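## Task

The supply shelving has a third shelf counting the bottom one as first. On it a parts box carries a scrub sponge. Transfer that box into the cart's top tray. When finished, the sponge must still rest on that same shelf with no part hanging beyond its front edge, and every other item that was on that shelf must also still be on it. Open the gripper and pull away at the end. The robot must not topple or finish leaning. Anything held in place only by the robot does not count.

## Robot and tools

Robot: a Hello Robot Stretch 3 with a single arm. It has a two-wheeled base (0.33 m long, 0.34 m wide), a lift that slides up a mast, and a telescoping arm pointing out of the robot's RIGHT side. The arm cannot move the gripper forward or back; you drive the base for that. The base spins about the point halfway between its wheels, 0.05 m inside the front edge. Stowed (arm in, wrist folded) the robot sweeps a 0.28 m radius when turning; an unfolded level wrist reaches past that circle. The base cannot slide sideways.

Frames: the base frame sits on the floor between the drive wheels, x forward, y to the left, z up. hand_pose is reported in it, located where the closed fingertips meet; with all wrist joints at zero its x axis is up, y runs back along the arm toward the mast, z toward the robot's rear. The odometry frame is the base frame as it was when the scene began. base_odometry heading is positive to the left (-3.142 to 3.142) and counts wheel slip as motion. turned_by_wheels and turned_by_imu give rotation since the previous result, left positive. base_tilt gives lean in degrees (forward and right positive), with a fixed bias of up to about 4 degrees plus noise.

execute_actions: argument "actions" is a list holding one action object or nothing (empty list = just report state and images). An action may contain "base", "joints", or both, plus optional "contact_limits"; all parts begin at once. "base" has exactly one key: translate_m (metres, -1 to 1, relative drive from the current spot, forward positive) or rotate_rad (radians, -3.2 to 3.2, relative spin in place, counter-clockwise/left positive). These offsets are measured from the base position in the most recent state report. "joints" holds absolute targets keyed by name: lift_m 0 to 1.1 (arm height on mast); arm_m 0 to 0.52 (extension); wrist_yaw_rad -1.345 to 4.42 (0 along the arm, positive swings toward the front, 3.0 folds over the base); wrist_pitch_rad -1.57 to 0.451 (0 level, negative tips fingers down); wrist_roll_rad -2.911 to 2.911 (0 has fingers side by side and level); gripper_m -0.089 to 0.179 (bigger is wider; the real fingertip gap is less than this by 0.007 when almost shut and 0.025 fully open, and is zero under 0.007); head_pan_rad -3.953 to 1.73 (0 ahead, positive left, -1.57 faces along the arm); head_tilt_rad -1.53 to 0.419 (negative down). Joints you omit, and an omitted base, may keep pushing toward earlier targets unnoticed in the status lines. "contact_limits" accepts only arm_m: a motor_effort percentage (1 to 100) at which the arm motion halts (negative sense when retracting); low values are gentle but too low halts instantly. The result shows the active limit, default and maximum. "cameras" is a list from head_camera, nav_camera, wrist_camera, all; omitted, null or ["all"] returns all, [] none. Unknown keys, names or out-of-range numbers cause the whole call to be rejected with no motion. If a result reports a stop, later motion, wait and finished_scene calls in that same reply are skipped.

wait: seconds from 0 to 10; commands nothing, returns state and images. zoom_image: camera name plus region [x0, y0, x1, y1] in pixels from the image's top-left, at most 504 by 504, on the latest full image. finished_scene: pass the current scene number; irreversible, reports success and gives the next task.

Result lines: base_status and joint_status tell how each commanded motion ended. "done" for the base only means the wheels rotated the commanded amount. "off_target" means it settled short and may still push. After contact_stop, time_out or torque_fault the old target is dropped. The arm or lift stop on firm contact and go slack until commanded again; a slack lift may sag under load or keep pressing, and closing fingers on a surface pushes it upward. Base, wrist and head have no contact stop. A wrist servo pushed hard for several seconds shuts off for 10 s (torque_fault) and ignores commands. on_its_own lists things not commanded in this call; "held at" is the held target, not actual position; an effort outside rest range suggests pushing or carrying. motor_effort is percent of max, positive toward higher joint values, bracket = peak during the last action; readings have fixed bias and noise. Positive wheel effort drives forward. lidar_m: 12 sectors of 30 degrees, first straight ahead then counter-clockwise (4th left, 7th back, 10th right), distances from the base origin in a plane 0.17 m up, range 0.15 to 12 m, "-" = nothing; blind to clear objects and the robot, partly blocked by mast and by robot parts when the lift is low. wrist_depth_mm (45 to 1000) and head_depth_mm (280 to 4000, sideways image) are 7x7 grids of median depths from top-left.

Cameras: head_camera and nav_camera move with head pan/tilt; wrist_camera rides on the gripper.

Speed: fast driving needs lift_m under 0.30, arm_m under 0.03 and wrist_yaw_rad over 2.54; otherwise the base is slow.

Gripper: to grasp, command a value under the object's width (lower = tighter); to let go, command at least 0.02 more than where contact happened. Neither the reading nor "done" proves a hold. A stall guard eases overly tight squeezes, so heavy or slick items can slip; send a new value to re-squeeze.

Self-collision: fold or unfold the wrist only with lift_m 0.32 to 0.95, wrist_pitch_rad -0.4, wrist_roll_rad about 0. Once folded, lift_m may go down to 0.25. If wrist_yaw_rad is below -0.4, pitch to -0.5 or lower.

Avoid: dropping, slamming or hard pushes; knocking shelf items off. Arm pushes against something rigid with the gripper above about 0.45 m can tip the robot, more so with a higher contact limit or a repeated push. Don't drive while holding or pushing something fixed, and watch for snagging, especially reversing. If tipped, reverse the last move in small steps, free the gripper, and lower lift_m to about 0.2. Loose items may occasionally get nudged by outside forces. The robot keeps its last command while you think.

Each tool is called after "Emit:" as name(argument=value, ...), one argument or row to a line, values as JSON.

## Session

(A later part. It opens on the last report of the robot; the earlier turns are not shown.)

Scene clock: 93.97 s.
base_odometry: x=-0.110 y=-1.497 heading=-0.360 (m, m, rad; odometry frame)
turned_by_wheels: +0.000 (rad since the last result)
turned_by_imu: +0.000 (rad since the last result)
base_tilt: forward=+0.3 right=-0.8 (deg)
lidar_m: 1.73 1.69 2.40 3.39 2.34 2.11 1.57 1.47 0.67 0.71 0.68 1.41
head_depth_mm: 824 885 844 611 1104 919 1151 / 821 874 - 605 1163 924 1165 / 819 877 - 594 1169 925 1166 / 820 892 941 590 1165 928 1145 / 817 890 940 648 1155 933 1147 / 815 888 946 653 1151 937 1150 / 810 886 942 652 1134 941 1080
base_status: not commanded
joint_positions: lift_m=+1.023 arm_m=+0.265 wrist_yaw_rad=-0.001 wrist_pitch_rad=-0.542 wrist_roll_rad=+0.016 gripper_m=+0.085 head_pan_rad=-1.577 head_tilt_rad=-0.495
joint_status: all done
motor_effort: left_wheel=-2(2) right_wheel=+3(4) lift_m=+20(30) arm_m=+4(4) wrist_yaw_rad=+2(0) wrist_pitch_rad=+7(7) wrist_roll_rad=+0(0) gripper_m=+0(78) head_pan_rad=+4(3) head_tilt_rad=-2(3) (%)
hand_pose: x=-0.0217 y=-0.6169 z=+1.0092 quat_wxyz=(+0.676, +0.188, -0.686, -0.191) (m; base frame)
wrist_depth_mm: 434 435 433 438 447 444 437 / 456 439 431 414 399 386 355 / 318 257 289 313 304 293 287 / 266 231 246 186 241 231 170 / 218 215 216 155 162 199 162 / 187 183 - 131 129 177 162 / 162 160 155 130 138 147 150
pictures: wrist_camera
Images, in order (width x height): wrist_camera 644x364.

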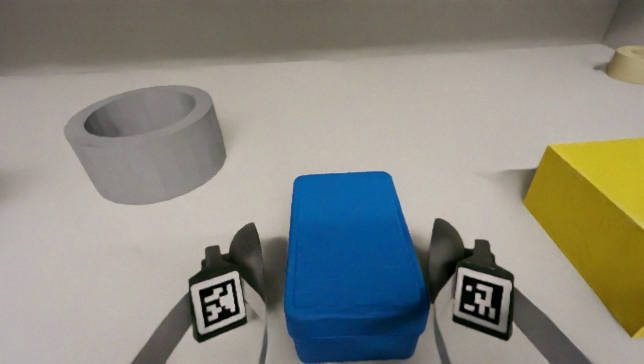

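Emit:
execute_actions(
  actions=[
    {"joints":{"lift_m":1.019,"gripper_m":0.02}},
  ],
  cameras=["wrist_camera"],
)

Emit:
execute_actions(
  actions=[
    {"joints":{"lift_m":1.05}},
  ],
  cameras=["wrist_camera"],
)

Emit:
execute_actions(
  actions=[
    {"joints":{"arm_m":0.002,"head_pan_rad":-3.9,"head_tilt_rad":-0.35}},
  ],
)

Scene clock: 99.97 s.
base_odometry: x=-0.110 y=-1.497 heading=-0.360 (m, m, rad; odometry frame)
turned_by_wheels: +0.000 (rad since the last result)
turned_by_imu: -0.001 (rad since the last result)
base_tilt: forward=+0.2 right=-0.8 (deg)
lidar_m: 1.72 1.69 2.40 3.40 2.33 2.11 1.57 1.48 0.67 0.70 0.68 1.41
head_depth_mm: 826 887 - 611 1098 918 1149 / 822 875 - 604 1161 921 1164 / 823 882 - 593 1166 926 1164 / 816 892 942 612 1155 930 1142 / 815 889 941 648 1154 934 1147 / 813 885 947 653 1147 939 1149 / 811 890 943 651 1132 940 1080
base_status: not commanded
joint_positions: lift_m=+1.019 arm_m=+0.265 wrist_yaw_rad=+0.000 wrist_pitch_rad=-0.540 wrist_roll_rad=+0.016 gripper_m=+0.021 head_pan_rad=-1.577 head_tilt_rad=-0.495
joint_status: all done
motor_effort: left_wheel=-2(2) right_wheel=+3(4) lift_m=+19(20) arm_m=+3(4) wrist_yaw_rad=-1(1) wrist_pitch_rad=+6(7) wrist_roll_rad=+0(0) gripper_m=-18(89) head_pan_rad=+3(3) head_tilt_rad=-3(3) (%)
hand_pose: x=-0.0215 y=-0.6171 z=+1.0056 quat_wxyz=(+0.676, +0.187, -0.687, -0.190) (m; base frame)
wrist_depth_mm: 435 432 438 439 438 447 442 / 452 432 424 404 389 376 356 / 314 227 283 303 296 288 282 / 259 231 246 178 230 233 168 / 213 210 212 148 154 196 163 / 182 179 180 127 125 169 159 / 158 157 150 131 142 145 146
pictures: wrist_camera
Images, in order (width x height): wrist_camera 644x364.

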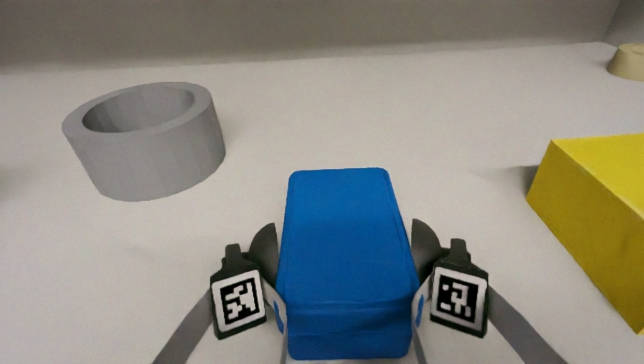

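Scene clock: 101.03 s.
base_odometry: x=-0.110 y=-1.497 heading=-0.360 (m, m, rad; odometry frame)
turned_by_wheels: +0.000 (rad since the last result)
turned_by_imu: +0.000 (rad since the last result)
base_tilt: forward=+0.3 right=-0.7 (deg)
lidar_m: 1.72 1.68 2.40 3.40 2.34 2.10 1.57 1.47 0.67 0.70 0.68 1.41
head_depth_mm: 825 - 907 613 1097 920 1151 / 821 - - 630 1166 926 1164 / 818 871 - 608 1165 928 1170 / 817 881 936 611 1165 930 1145 / 817 888 943 648 1156 935 1149 / 812 886 946 653 1153 935 1156 / 811 884 942 652 1134 942 1081
base_status: not commanded
joint_positions: lift_m=+1.050 arm_m=+0.265 wrist_yaw_rad=+0.000 wrist_pitch_rad=-0.547 wrist_roll_rad=+0.016 gripper_m=+0.021 head_pan_rad=-1.577 head_tilt_rad=-0.495
joint_status: all done
motor_effort: left_wheel=-2(2) right_wheel=+3(3) lift_m=+34(36) arm_m=+4(4) wrist_yaw_rad=+0(0) wrist_pitch_rad=+10(10) wrist_roll_rad=+0(0) gripper_m=-20(20) head_pan_rad=+3(4) head_tilt_rad=-3(1) (%)
hand_pose: x=-0.0215 y=-0.6161 z=+1.0346 quat_wxyz=(+0.676, +0.190, -0.686, -0.193) (m; base frame)
wrist_depth_mm: 433 435 437 436 436 442 442 / 466 468 467 466 463 440 410 / 390 299 349 360 347 343 332 / 307 236 271 180 278 276 202 / 254 245 253 148 154 226 176 / 217 212 215 127 125 201 164 / 189 187 179 131 170 173 167
pictures: wrist_camera
Images, in order (width x height): wrist_camera 644x364.

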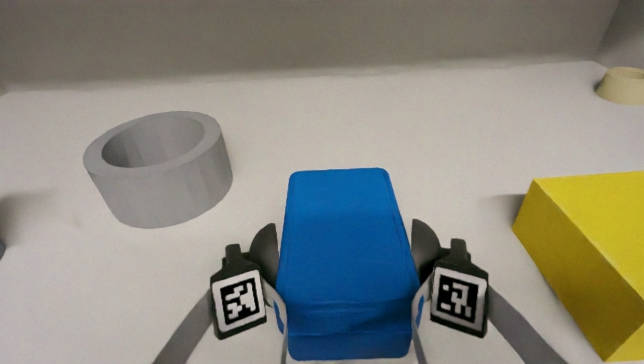

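Scene clock: 104.20 s.
base_odometry: x=-0.110 y=-1.497 heading=-0.360 (m, m, rad; odometry frame)
turned_by_wheels: +0.000 (rad since the last result)
turned_by_imu: -0.001 (rad since the last result)
base_tilt: forward=+0.2 right=-0.7 (deg)
lidar_m: 1.72 1.68 2.40 3.40 2.34 2.11 1.57 1.48 0.67 0.71 0.68 1.41
head_depth_mm: - - - - - - - / 2964 - - - - - - / 2796 - - - - - 1389 / - - - - - - 1402 / - - - - - - 1447 / - - - - - - 1406 / - - - - - - -
base_status: not commanded
joint_positions: lift_m=+1.050 arm_m=+0.002 wrist_yaw_rad=+0.000 wrist_pitch_rad=-0.547 wrist_roll_rad=+0.016 gripper_m=+0.021 head_pan_rad=-3.893 head_tilt_rad=-0.359
joint_status: all done
motor_effort: left_wheel=-2(2) right_wheel=+3(3) lift_m=+34(34) arm_m=-3(4) wrist_yaw_rad=+0(2) wrist_pitch_rad=+10(10) wrist_roll_rad=+0(0) gripper_m=-19(20) head_pan_rad=-3(44) head_tilt_rad=+5(17) (%)
hand_pose: x=-0.0215 y=-0.3535 z=+1.0345 quat_wxyz=(+0.676, +0.190, -0.686, -0.193) (m; base frame)
wrist_depth_mm: 549 665 670 651 652 590 476 / 453 415 449 480 430 382 429 / 389 383 373 360 353 344 338 / 347 351 900 179 907 680 467 / 541 781 862 147 154 741 492 / 537 732 748 127 125 682 515 / 578 628 635 130 606 608 -
pictures: head_camera (sideways: a quarter turn clockwise sets it upright), nav_camera (sideways: a quarter turn counterclockwise sets it upright), wrist_camera
Images, in order (width x height): head_camera 896x504, nav_camera 672x504, wrist_camera 644x364.

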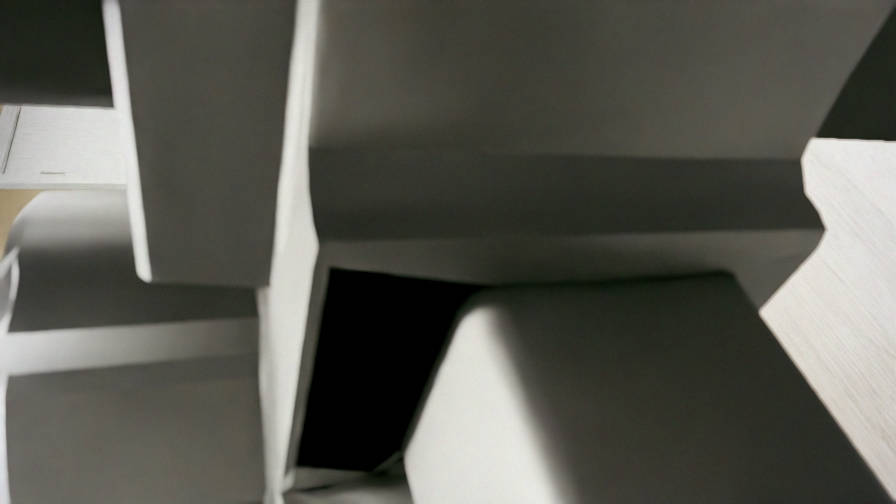

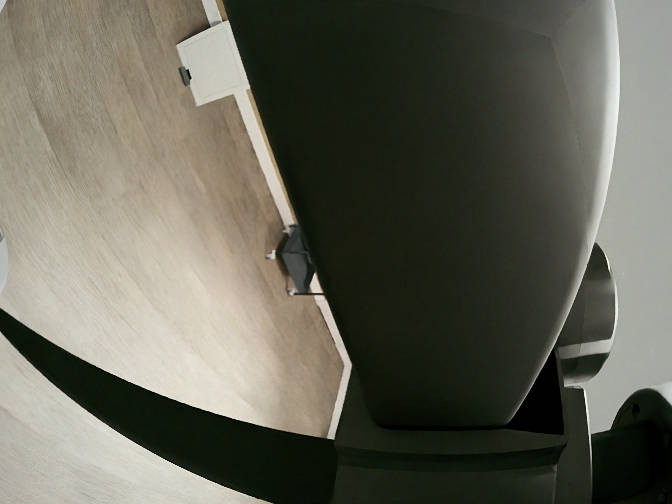

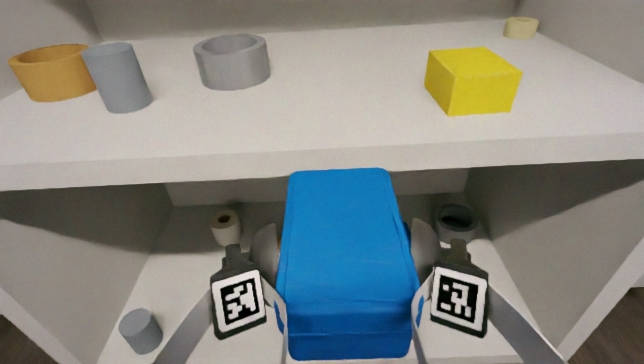

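Emit:
execute_actions(
  actions=[
    {"base":{"rotate_rad":-0.985},"joints":{"lift_m":0.85,"wrist_pitch_rad":-0.4,"head_pan_rad":-2.7,"head_tilt_rad":-0.4}},
  ],
  cameras=[],
)

Emit:
execute_actions(
  actions=[
    {"base":{"translate_m":-0.45},"joints":{"lift_m":0.285,"wrist_yaw_rad":2.7}},
  ],
  cameras=["nav_camera","wrist_camera"],
)

Emit:
execute_actions(
  actions=[
    {"base":{"translate_m":-1.0},"joints":{"head_pan_rad":-2.5,"head_tilt_rad":-0.55}},
  ],
)

Scene clock: 116.77 s.
base_odometry: x=-0.110 y=-1.497 heading=-1.345 (m, m, rad; odometry frame)
turned_by_wheels: -0.985 (rad since the last result)
turned_by_imu: -0.960 (rad since the last result)
base_tilt: forward=+0.2 right=-0.8 (deg)
lidar_m: 0.68 1.53 1.73 1.68 2.59 3.40 2.18 2.07 1.57 1.37 0.67 0.71
head_depth_mm: 2559 2765 2997 3155 2266 1718 1390 / 2365 2585 2698 2694 2276 1729 1383 / 2230 2379 2520 2662 2302 1742 1398 / 2101 2248 2403 2598 2322 1746 1408 / 1971 2094 2234 2400 2338 1764 1403 / 1848 1980 2100 2238 2318 1764 1415 / 1757 1872 1990 2107 2221 1774 1417
base_status: done
joint_positions: lift_m=+0.850 arm_m=+0.002 wrist_yaw_rad=+0.000 wrist_pitch_rad=-0.430 wrist_roll_rad=+0.016 gripper_m=+0.021 head_pan_rad=-2.707 head_tilt_rad=-0.395
joint_status: all done
motor_effort: left_wheel=+2(5) right_wheel=-5(8) lift_m=+20(32) arm_m=-3(4) wrist_yaw_rad=+0(0) wrist_pitch_rad=+18(19) wrist_roll_rad=+0(0) gripper_m=-18(19) head_pan_rad=+4(49) head_tilt_rad=-3(9) (%)
hand_pose: x=-0.0215 y=-0.3701 z=+0.8603 quat_wxyz=(+0.685, +0.150, -0.696, -0.152) (m; base frame)
wrist_depth_mm: 381 818 - - - - - / 484 406 - - - - - / 584 442 - - - - - / 676 488 - 178 - - - / 698 575 - 148 154 - - / 601 572 565 127 125 - - / 509 513 - 130 - - -
pictures: none
No camera images: the call's "cameras" was empty. Leave "cameras" out to get every camera's image.

Scene clock: 122.73 s.
base_odometry: x=-0.210 y=-1.058 heading=-1.345 (m, m, rad; odometry frame)
turned_by_wheels: +0.000 (rad since the last result)
turned_by_imu: -0.001 (rad since the last result)
base_tilt: forward=+0.3 right=-0.7 (deg)
lidar_m: 1.12 2.01 1.75 1.75 2.53 3.04 1.86 1.69 1.35 1.41 0.93 0.92
head_depth_mm: 2222 2425 2658 2856 2274 1716 1390 / 2086 2246 2427 2579 2182 1727 1386 / 1947 2097 2244 2180 2185 1739 1406 / 1838 1961 2090 2227 2273 1737 1408 / 1724 1841 1971 2128 2213 1754 1413 / 1629 1735 1847 1974 2098 1765 1423 / 1536 1636 1739 1847 1964 1772 1421
base_status: done
joint_positions: lift_m=+0.285 arm_m=+0.002 wrist_yaw_rad=+2.699 wrist_pitch_rad=-0.429 wrist_roll_rad=+0.016 gripper_m=+0.021 head_pan_rad=-2.707 head_tilt_rad=-0.395
joint_status: all done
motor_effort: left_wheel=+2(3) right_wheel=-5(11) lift_m=+20(19) arm_m=-3(3) wrist_yaw_rad=+1(3) wrist_pitch_rad=+17(18) wrist_roll_rad=+0(0) gripper_m=-19(19) head_pan_rad=+3(3) head_tilt_rad=-2(2) (%)
hand_pose: x=+0.0744 y=+0.0543 z=+0.2955 quat_wxyz=(+0.299, +0.712, -0.007, +0.635) (m; base frame)
wrist_depth_mm: - - - - - - - / - - - - - - - / - - - - - - 962 / 869 837 827 179 753 743 741 / - 656 668 147 153 621 602 / - 564 563 126 125 513 508 / - 479 - 130 421 433 432
pictures: nav_camera (sideways: a quarter turn counterclockwise sets it upright), wrist_camera
Images, in order (width x height): nav_camera 672x504, wrist_camera 644x364.

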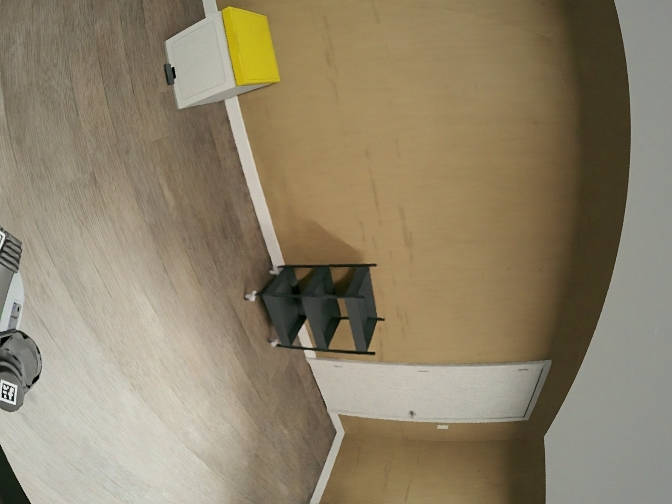

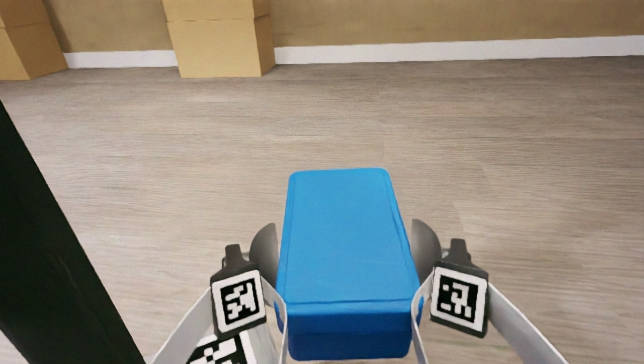

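Scene clock: 127.73 s.
base_odometry: x=-0.434 y=-0.084 heading=-1.345 (m, m, rad; odometry frame)
turned_by_wheels: +0.000 (rad since the last result)
turned_by_imu: -0.001 (rad since the last result)
base_tilt: forward=+0.2 right=-0.8 (deg)
lidar_m: 2.05 2.57 2.20 2.45 2.28 2.22 1.69 0.86 0.84 1.31 1.29 1.76
head_depth_mm: 1263 1402 1579 1798 1871 1501 1259 / 1217 1345 1504 1266 1702 1468 1261 / 1173 1291 1411 1274 1411 1441 1266 / 1124 1240 1358 1224 1363 1443 1269 / 1086 1187 1307 1291 1423 1447 1274 / 1047 1142 1258 1385 1563 1538 1280 / 1015 1103 1207 1335 1496 1539 1279
base_status: done
joint_positions: lift_m=+0.285 arm_m=+0.002 wrist_yaw_rad=+2.699 wrist_pitch_rad=-0.429 wrist_roll_rad=+0.016 gripper_m=+0.021 head_pan_rad=-2.507 head_tilt_rad=-0.544
joint_status: all done
motor_effort: left_wheel=+2(7) right_wheel=-4(16) lift_m=+20(20) arm_m=-2(3) wrist_yaw_rad=+1(1) wrist_pitch_rad=+17(17) wrist_roll_rad=+0(0) gripper_m=-18(18) head_pan_rad=+4(21) head_tilt_rad=-3(17) (%)
hand_pose: x=+0.0743 y=+0.0543 z=+0.2955 quat_wxyz=(+0.299, +0.712, -0.007, +0.635) (m; base frame)
wrist_depth_mm: - - - - - - - / - - - - - - - / - - - - - - 975 / 848 848 814 179 771 745 751 / - 658 674 148 153 603 589 / - 554 559 126 125 508 501 / - 485 - 131 416 435 434
pictures: head_camera (sideways: a quarter turn clockwise sets it upright), nav_camera (sideways: a quarter turn counterclockwise sets it upright), wrist_camera
Images, in order (width x height): head_camera 896x504, nav_camera 672x504, wrist_camera 644x364.

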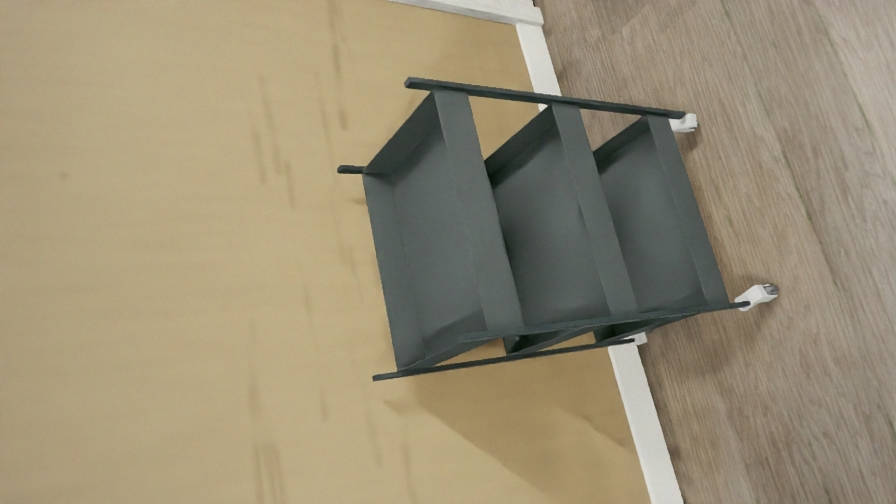

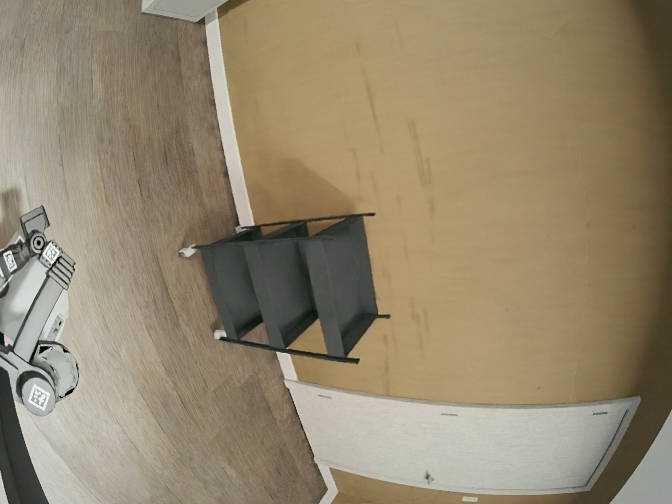

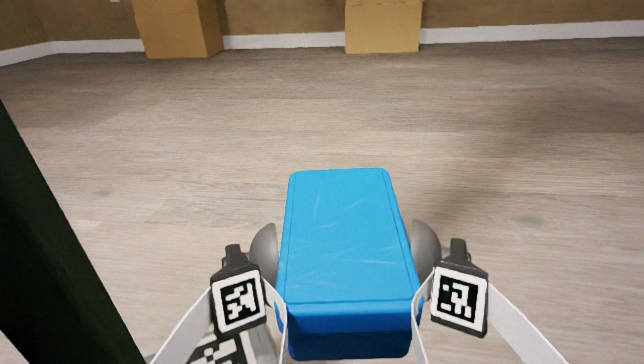

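Emit:
execute_actions(
  actions=[
    {"base":{"translate_m":-0.42},"joints":{"lift_m":0.82,"wrist_yaw_rad":0}},
  ],
  cameras=[],
)

Emit:
execute_actions(
  actions=[
    {"base":{"rotate_rad":-0.63},"joints":{"head_pan_rad":-1.57,"head_tilt_rad":-0.7,"arm_m":0.15,"wrist_pitch_rad":-0.53}},
  ],
  cameras=["head_camera","wrist_camera"],
)

Scene clock: 139.30 s.
base_odometry: x=-0.529 y=+0.326 heading=-1.345 (m, m, rad; odometry frame)
turned_by_wheels: +0.000 (rad since the last result)
turned_by_imu: -0.002 (rad since the last result)
base_tilt: forward=+0.2 right=-0.9 (deg)
lidar_m: 2.45 2.49 2.43 2.55 1.92 1.88 1.35 0.62 0.61 1.07 1.48 2.16
head_depth_mm: 1028 1131 1262 1425 1663 1512 1266 / 989 1086 1219 1387 1601 1512 1257 / 947 1049 1162 1314 1501 1520 1261 / 914 1010 1108 1232 924 1056 1195 / 885 963 1069 1122 930 1061 - / 854 930 1022 1094 931 1028 - / 824 898 984 1058 938 1007 960
base_status: done
joint_positions: lift_m=+0.820 arm_m=+0.002 wrist_yaw_rad=+0.001 wrist_pitch_rad=-0.429 wrist_roll_rad=+0.016 gripper_m=+0.021 head_pan_rad=-2.507 head_tilt_rad=-0.544
joint_status: all done
motor_effort: left_wheel=+2(5) right_wheel=-4(14) lift_m=+34(34) arm_m=-3(3) wrist_yaw_rad=-2(2) wrist_pitch_rad=+17(17) wrist_roll_rad=+0(0) gripper_m=-19(19) head_pan_rad=+4(3) head_tilt_rad=-2(3) (%)
hand_pose: x=-0.0213 y=-0.3702 z=+0.8299 quat_wxyz=(+0.686, +0.150, -0.696, -0.152) (m; base frame)
wrist_depth_mm: - - - 864 746 660 579 / - - - 942 787 702 623 / - - - - 854 641 610 / - - - 179 885 472 524 / - - - 147 154 431 364 / - - - 127 125 683 650 / - - - 130 560 546 578
pictures: none
No camera images: the call's "cameras" was empty. Leave "cameras" out to get every camera's image.

Scene clock: 141.63 s.
base_odometry: x=-0.529 y=+0.326 heading=-1.975 (m, m, rad; odometry frame)
turned_by_wheels: -0.630 (rad since the last result)
turned_by_imu: -0.614 (rad since the last result)
base_tilt: forward=+0.2 right=-0.8 (deg)
lidar_m: 2.56 2.16 2.87 2.43 2.60 1.97 1.88 1.49 0.64 0.61 0.63 1.39
head_depth_mm: 876 989 1134 1300 - - 1150 / 870 981 1101 1009 - 1281 1176 / 868 979 1087 1013 - 1259 1181 / 863 973 1080 1015 1102 1264 1181 / 859 963 1083 988 1078 1250 1193 / 850 956 1075 1026 1086 1356 1185 / 846 952 1084 1268 1512 1392 1197
base_status: done
joint_positions: lift_m=+0.820 arm_m=+0.150 wrist_yaw_rad=+0.000 wrist_pitch_rad=-0.547 wrist_roll_rad=+0.016 gripper_m=+0.021 head_pan_rad=-1.577 head_tilt_rad=-0.692
joint_status: all done
motor_effort: left_wheel=+2(6) right_wheel=-4(11) lift_m=+34(34) arm_m=+4(5) wrist_yaw_rad=+0(1) wrist_pitch_rad=+10(16) wrist_roll_rad=+0(0) gripper_m=-19(20) head_pan_rad=+4(43) head_tilt_rad=-3(16) (%)
hand_pose: x=-0.0215 y=-0.5011 z=+0.8046 quat_wxyz=(+0.676, +0.190, -0.686, -0.193) (m; base frame)
wrist_depth_mm: 556 571 576 573 588 593 602 / 616 614 599 607 567 654 650 / 679 666 570 548 542 682 734 / 745 428 459 179 431 399 789 / 830 318 312 148 154 312 902 / 968 357 568 127 124 - - / - 966 546 131 461 529 902
pictures: head_camera (sideways: a quarter turn clockwise sets it upright), wrist_camera
Images, in order (width x height): head_camera 896x504, wrist_camera 644x364.

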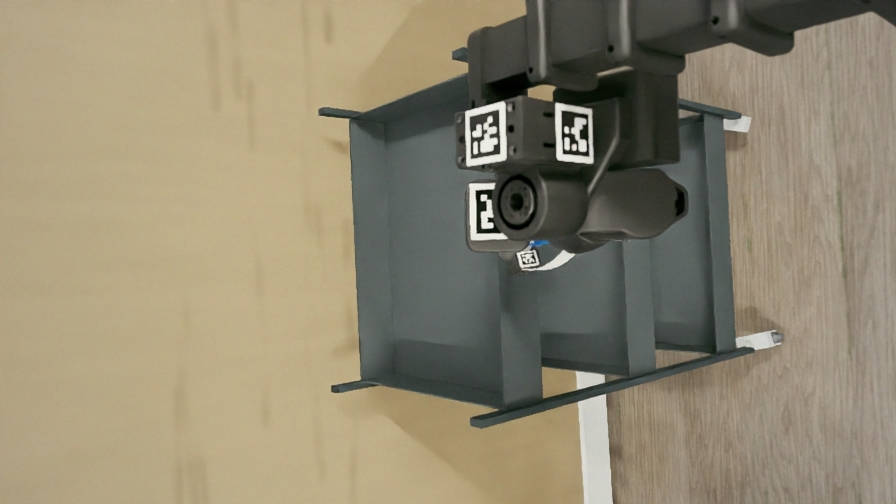

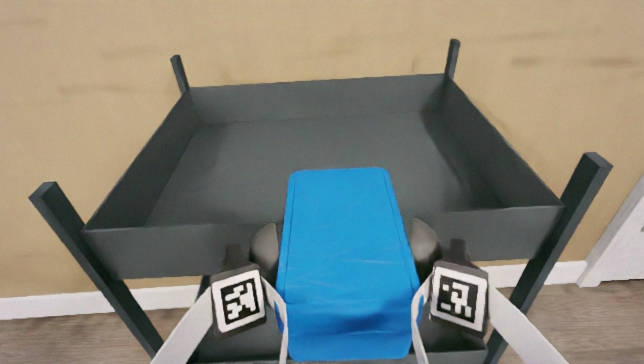

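Emit:
execute_actions(
  actions=[
    {"joints":{"arm_m":0.48}},
  ],
  cameras=[],
)

Emit:
execute_actions(
  actions=[
    {"joints":{"lift_m":0.71}},
  ],
  cameras=["wrist_camera"],
)

Scene clock: 149.63 s.
base_odometry: x=-0.529 y=+0.326 heading=-1.975 (m, m, rad; odometry frame)
turned_by_wheels: +0.000 (rad since the last result)
turned_by_imu: -0.002 (rad since the last result)
base_tilt: forward=+0.2 right=-0.7 (deg)
lidar_m: 2.56 2.16 2.87 2.43 2.60 1.97 1.88 1.49 0.64 0.61 0.63 1.38
head_depth_mm: 878 989 1137 1298 - 1335 1153 / 873 981 1082 924 1089 1303 1176 / 866 964 - 980 1092 1282 1178 / 860 968 1083 981 1102 1264 1180 / 855 962 1079 985 1074 1247 1186 / 851 958 1072 1020 1081 1354 1192 / 848 955 1087 1267 1515 1391 1191
base_status: not commanded
joint_positions: lift_m=+0.820 arm_m=+0.480 wrist_yaw_rad=+0.000 wrist_pitch_rad=-0.547 wrist_roll_rad=+0.016 gripper_m=+0.021 head_pan_rad=-1.577 head_tilt_rad=-0.692
joint_status: all done
motor_effort: left_wheel=+2(2) right_wheel=-4(5) lift_m=+34(34) arm_m=+4(4) wrist_yaw_rad=-1(1) wrist_pitch_rad=+10(10) wrist_roll_rad=+0(0) gripper_m=-19(18) head_pan_rad=+4(4) head_tilt_rad=-4(3) (%)
hand_pose: x=-0.0215 y=-0.8311 z=+0.8046 quat_wxyz=(+0.676, +0.190, -0.686, -0.193) (m; base frame)
wrist_depth_mm: 269 270 273 277 278 281 285 / 293 295 299 304 306 308 312 / 325 324 328 337 339 346 345 / 355 363 370 178 369 383 377 / 311 313 309 148 153 310 428 / 290 325 326 126 125 309 274 / 276 286 277 130 264 267 255
pictures: none
No camera images: the call's "cameras" was empty. Leave "cameras" out to get every camera's image.

Scene clock: 151.47 s.
base_odometry: x=-0.529 y=+0.326 heading=-1.975 (m, m, rad; odometry frame)
turned_by_wheels: +0.000 (rad since the last result)
turned_by_imu: +0.000 (rad since the last result)
base_tilt: forward=+0.2 right=-0.8 (deg)
lidar_m: 2.56 2.16 2.86 2.44 2.60 1.97 1.88 1.49 0.64 0.61 0.63 1.38
head_depth_mm: 875 989 1137 1304 1533 1419 - / 871 983 1112 935 - 1255 1175 / 864 977 1094 919 1100 1277 1184 / 861 970 1088 951 1103 1262 1187 / 855 963 1081 986 1081 1250 1183 / 853 957 1074 1027 1089 1357 1190 / 846 953 1090 1269 1518 1390 1193
base_status: not commanded
joint_positions: lift_m=+0.710 arm_m=+0.480 wrist_yaw_rad=+0.000 wrist_pitch_rad=-0.547 wrist_roll_rad=+0.016 gripper_m=+0.021 head_pan_rad=-1.577 head_tilt_rad=-0.692
joint_status: all done
motor_effort: left_wheel=+2(2) right_wheel=-4(4) lift_m=+21(30) arm_m=+4(4) wrist_yaw_rad=-1(1) wrist_pitch_rad=+10(10) wrist_roll_rad=+0(0) gripper_m=-19(20) head_pan_rad=+4(3) head_tilt_rad=-3(4) (%)
hand_pose: x=-0.0215 y=-0.8310 z=+0.6951 quat_wxyz=(+0.676, +0.190, -0.686, -0.193) (m; base frame)
wrist_depth_mm: 268 270 272 277 278 281 277 / 293 295 299 302 301 305 231 / 240 240 237 239 241 244 236 / 262 260 259 179 257 256 236 / 237 233 236 148 154 218 213 / 201 199 200 127 125 187 184 / 176 175 167 130 159 162 163
pictures: wrist_camera
Images, in order (width x height): wrist_camera 644x364.

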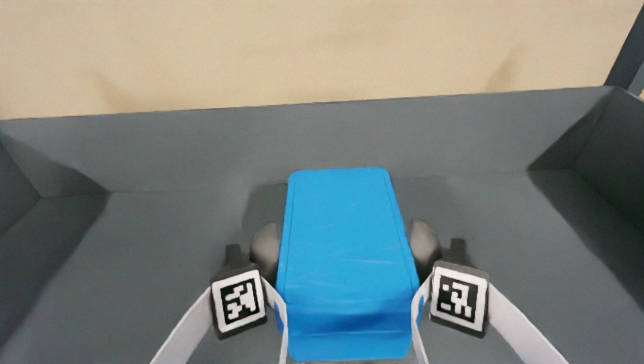

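About 17 mm left.

Emit:
execute_actions(
  actions=[
    {"joints":{"lift_m":0.693}},
  ],
  cameras=[],
)

Emit:
execute_actions(
  actions=[
    {"joints":{"gripper_m":0.1}},
  ],
  cameras=[],
)

Emit:
execute_actions(
  actions=[
    {"joints":{"lift_m":0.8}},
  ],
  cameras=[],
)

Emit:
execute_actions(
  actions=[
    {"joints":{"arm_m":0.1,"head_pan_rad":0.45,"head_tilt_rad":-0.2}},
  ],
  cameras=["wrist_camera","head_camera"],
)

Scene clock: 157.00 s.
base_odometry: x=-0.529 y=+0.326 heading=-1.975 (m, m, rad; odometry frame)
turned_by_wheels: +0.000 (rad since the last result)
turned_by_imu: -0.001 (rad since the last result)
base_tilt: forward=+0.3 right=-0.7 (deg)
lidar_m: 2.56 2.16 2.88 2.43 2.59 1.97 1.88 1.48 0.64 0.61 0.63 1.38
head_depth_mm: 872 988 1134 1304 1538 1390 - / 871 981 1106 967 - 1256 1179 / 866 975 1096 913 1097 1288 1178 / 856 968 1078 947 1099 1263 1180 / 856 965 1081 986 1077 1245 1187 / 851 958 1075 1024 1084 1354 1193 / 848 952 1080 1270 1520 1391 1191
base_status: not commanded
joint_positions: lift_m=+0.693 arm_m=+0.480 wrist_yaw_rad=+0.000 wrist_pitch_rad=-0.547 wrist_roll_rad=+0.016 gripper_m=+0.021 head_pan_rad=-1.577 head_tilt_rad=-0.692
joint_status: all done
motor_effort: left_wheel=+2(2) right_wheel=-4(4) lift_m=+20(20) arm_m=+4(4) wrist_yaw_rad=+0(0) wrist_pitch_rad=+10(10) wrist_roll_rad=+0(0) gripper_m=-19(20) head_pan_rad=+4(4) head_tilt_rad=-4(4) (%)
hand_pose: x=-0.0215 y=-0.8310 z=+0.6781 quat_wxyz=(+0.676, +0.190, -0.686, -0.193) (m; base frame)
wrist_depth_mm: 268 271 272 276 277 283 280 / 290 286 287 226 227 224 221 / 234 237 238 238 242 243 235 / 249 253 247 178 228 232 223 / 213 210 211 147 154 194 192 / 181 179 180 127 125 169 165 / 158 157 150 130 143 145 146
pictures: none
No camera images: the call's "cameras" was empty. Leave "cameras" out to get every camera's image.

Scene clock: 158.30 s.
base_odometry: x=-0.529 y=+0.326 heading=-1.975 (m, m, rad; odometry frame)
turned_by_wheels: +0.000 (rad since the last result)
turned_by_imu: +0.000 (rad since the last result)
base_tilt: forward=+0.3 right=-0.7 (deg)
lidar_m: 2.56 2.16 2.87 2.43 2.61 1.97 1.89 1.49 0.64 0.61 0.63 1.38
head_depth_mm: 874 987 1138 1305 1533 1386 - / 871 985 1102 970 - 1258 1175 / 868 976 1095 914 1098 1281 1178 / 863 972 1082 952 1100 1265 1187 / 856 963 1079 986 1077 1253 1190 / 850 958 1071 1028 1087 1352 1198 / 848 951 1090 1266 1520 1386 1192
base_status: not commanded
joint_positions: lift_m=+0.693 arm_m=+0.480 wrist_yaw_rad=+0.000 wrist_pitch_rad=-0.547 wrist_roll_rad=+0.016 gripper_m=+0.100 head_pan_rad=-1.577 head_tilt_rad=-0.692
joint_status: all done
motor_effort: left_wheel=+2(2) right_wheel=-4(4) lift_m=+20(20) arm_m=+4(3) wrist_yaw_rad=+0(1) wrist_pitch_rad=+10(10) wrist_roll_rad=+0(0) gripper_m=+1(78) head_pan_rad=+4(3) head_tilt_rad=-4(4) (%)
hand_pose: x=-0.0215 y=-0.8311 z=+0.6782 quat_wxyz=(+0.676, +0.190, -0.686, -0.193) (m; base frame)
wrist_depth_mm: 267 270 274 275 279 281 279 / 287 287 287 291 226 225 222 / 235 235 238 240 241 244 235 / 250 252 247 179 228 232 221 / 212 210 210 148 158 201 191 / 181 180 175 127 129 - 167 / 158 157 151 133 143 145 148
pictures: none
No camera images: the call's "cameras" was empty. Leave "cameras" out to get every camera's image.

Scene clock: 160.10 s.
base_odometry: x=-0.529 y=+0.326 heading=-1.975 (m, m, rad; odometry frame)
turned_by_wheels: +0.000 (rad since the last result)
turned_by_imu: +0.000 (rad since the last result)
base_tilt: forward=+0.2 right=-0.8 (deg)
lidar_m: 2.56 2.16 2.87 2.43 2.60 1.97 1.88 1.49 0.64 0.61 0.63 1.39
head_depth_mm: 876 987 1133 1304 - - 1159 / 871 985 1099 - 1065 1309 1172 / 864 980 - 976 1101 1283 1182 / 864 970 1074 968 1103 1264 1182 / 857 966 1082 987 1081 1248 1184 / 853 960 1076 1027 1086 1347 1186 / 850 948 1088 1263 1511 1392 1191
base_status: not commanded
joint_positions: lift_m=+0.800 arm_m=+0.480 wrist_yaw_rad=+0.000 wrist_pitch_rad=-0.547 wrist_roll_rad=+0.016 gripper_m=+0.100 head_pan_rad=-1.577 head_tilt_rad=-0.692
joint_status: all done
motor_effort: left_wheel=+2(2) right_wheel=-5(4) lift_m=+34(37) arm_m=+4(4) wrist_yaw_rad=+0(0) wrist_pitch_rad=+10(10) wrist_roll_rad=+0(0) gripper_m=-1(0) head_pan_rad=+3(4) head_tilt_rad=-4(4) (%)
hand_pose: x=-0.0215 y=-0.8311 z=+0.7846 quat_wxyz=(+0.676, +0.190, -0.686, -0.193) (m; base frame)
wrist_depth_mm: 269 272 273 277 277 282 285 / 292 294 300 306 305 309 313 / 324 326 331 333 339 344 339 / 352 365 368 365 372 368 375 / 293 299 294 305 307 304 286 / 284 307 299 288 292 - 250 / 265 269 257 223 250 248 240
pictures: none
No camera images: the call's "cameras" was empty. Leave "cameras" out to get every camera's image.

Scene clock: 164.10 s.
base_odometry: x=-0.529 y=+0.326 heading=-1.975 (m, m, rad; odometry frame)
turned_by_wheels: +0.000 (rad since the last result)
turned_by_imu: -0.001 (rad since the last result)
base_tilt: forward=+0.3 right=-0.7 (deg)
lidar_m: 2.56 2.15 2.87 2.44 2.59 1.96 1.88 1.49 0.64 0.61 0.63 1.39
head_depth_mm: 2244 2320 2421 2506 2614 2177 1629 / 2325 2389 2489 2617 2694 2155 1637 / 2397 2192 2557 2558 2533 2194 1646 / 2499 2597 2752 2806 2735 2184 1661 / 2643 2655 2781 2844 2756 2220 1661 / 2753 2499 2999 3215 3078 2226 1675 / 2923 3066 3233 3407 3393 2244 1685
base_status: not commanded
joint_positions: lift_m=+0.800 arm_m=+0.100 wrist_yaw_rad=+0.000 wrist_pitch_rad=-0.547 wrist_roll_rad=+0.016 gripper_m=+0.100 head_pan_rad=+0.443 head_tilt_rad=-0.211
joint_status: all done
motor_effort: left_wheel=+2(2) right_wheel=-4(4) lift_m=+33(34) arm_m=-4(4) wrist_yaw_rad=+0(0) wrist_pitch_rad=+10(10) wrist_roll_rad=+0(0) gripper_m=+0(1) head_pan_rad=+4(45) head_tilt_rad=+5(31) (%)
hand_pose: x=-0.0215 y=-0.4515 z=+0.7846 quat_wxyz=(+0.676, +0.190, -0.686, -0.193) (m; base frame)
wrist_depth_mm: 605 612 623 631 629 630 636 / 664 667 608 593 591 679 710 / 725 698 525 493 506 445 766 / 821 344 345 344 343 336 874 / 906 866 369 683 658 957 966 / - - 613 603 595 - - / 980 962 555 517 722 859 922
pictures: head_camera (sideways: a quarter turn clockwise sets it upright), wrist_camera
Images, in order (width x height): head_camera 896x504, wrist_camera 644x364.

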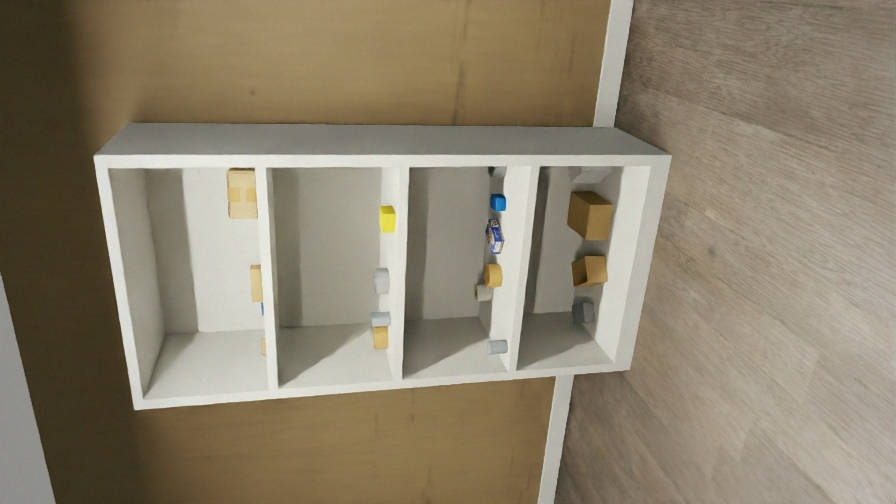

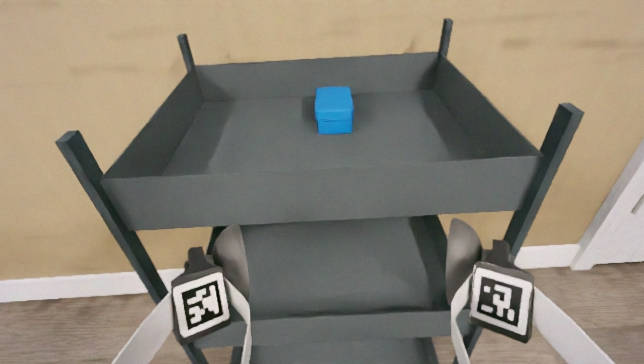

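Emit:
finished_scene(
  scene=2,
)

The scene is finished: the task was done.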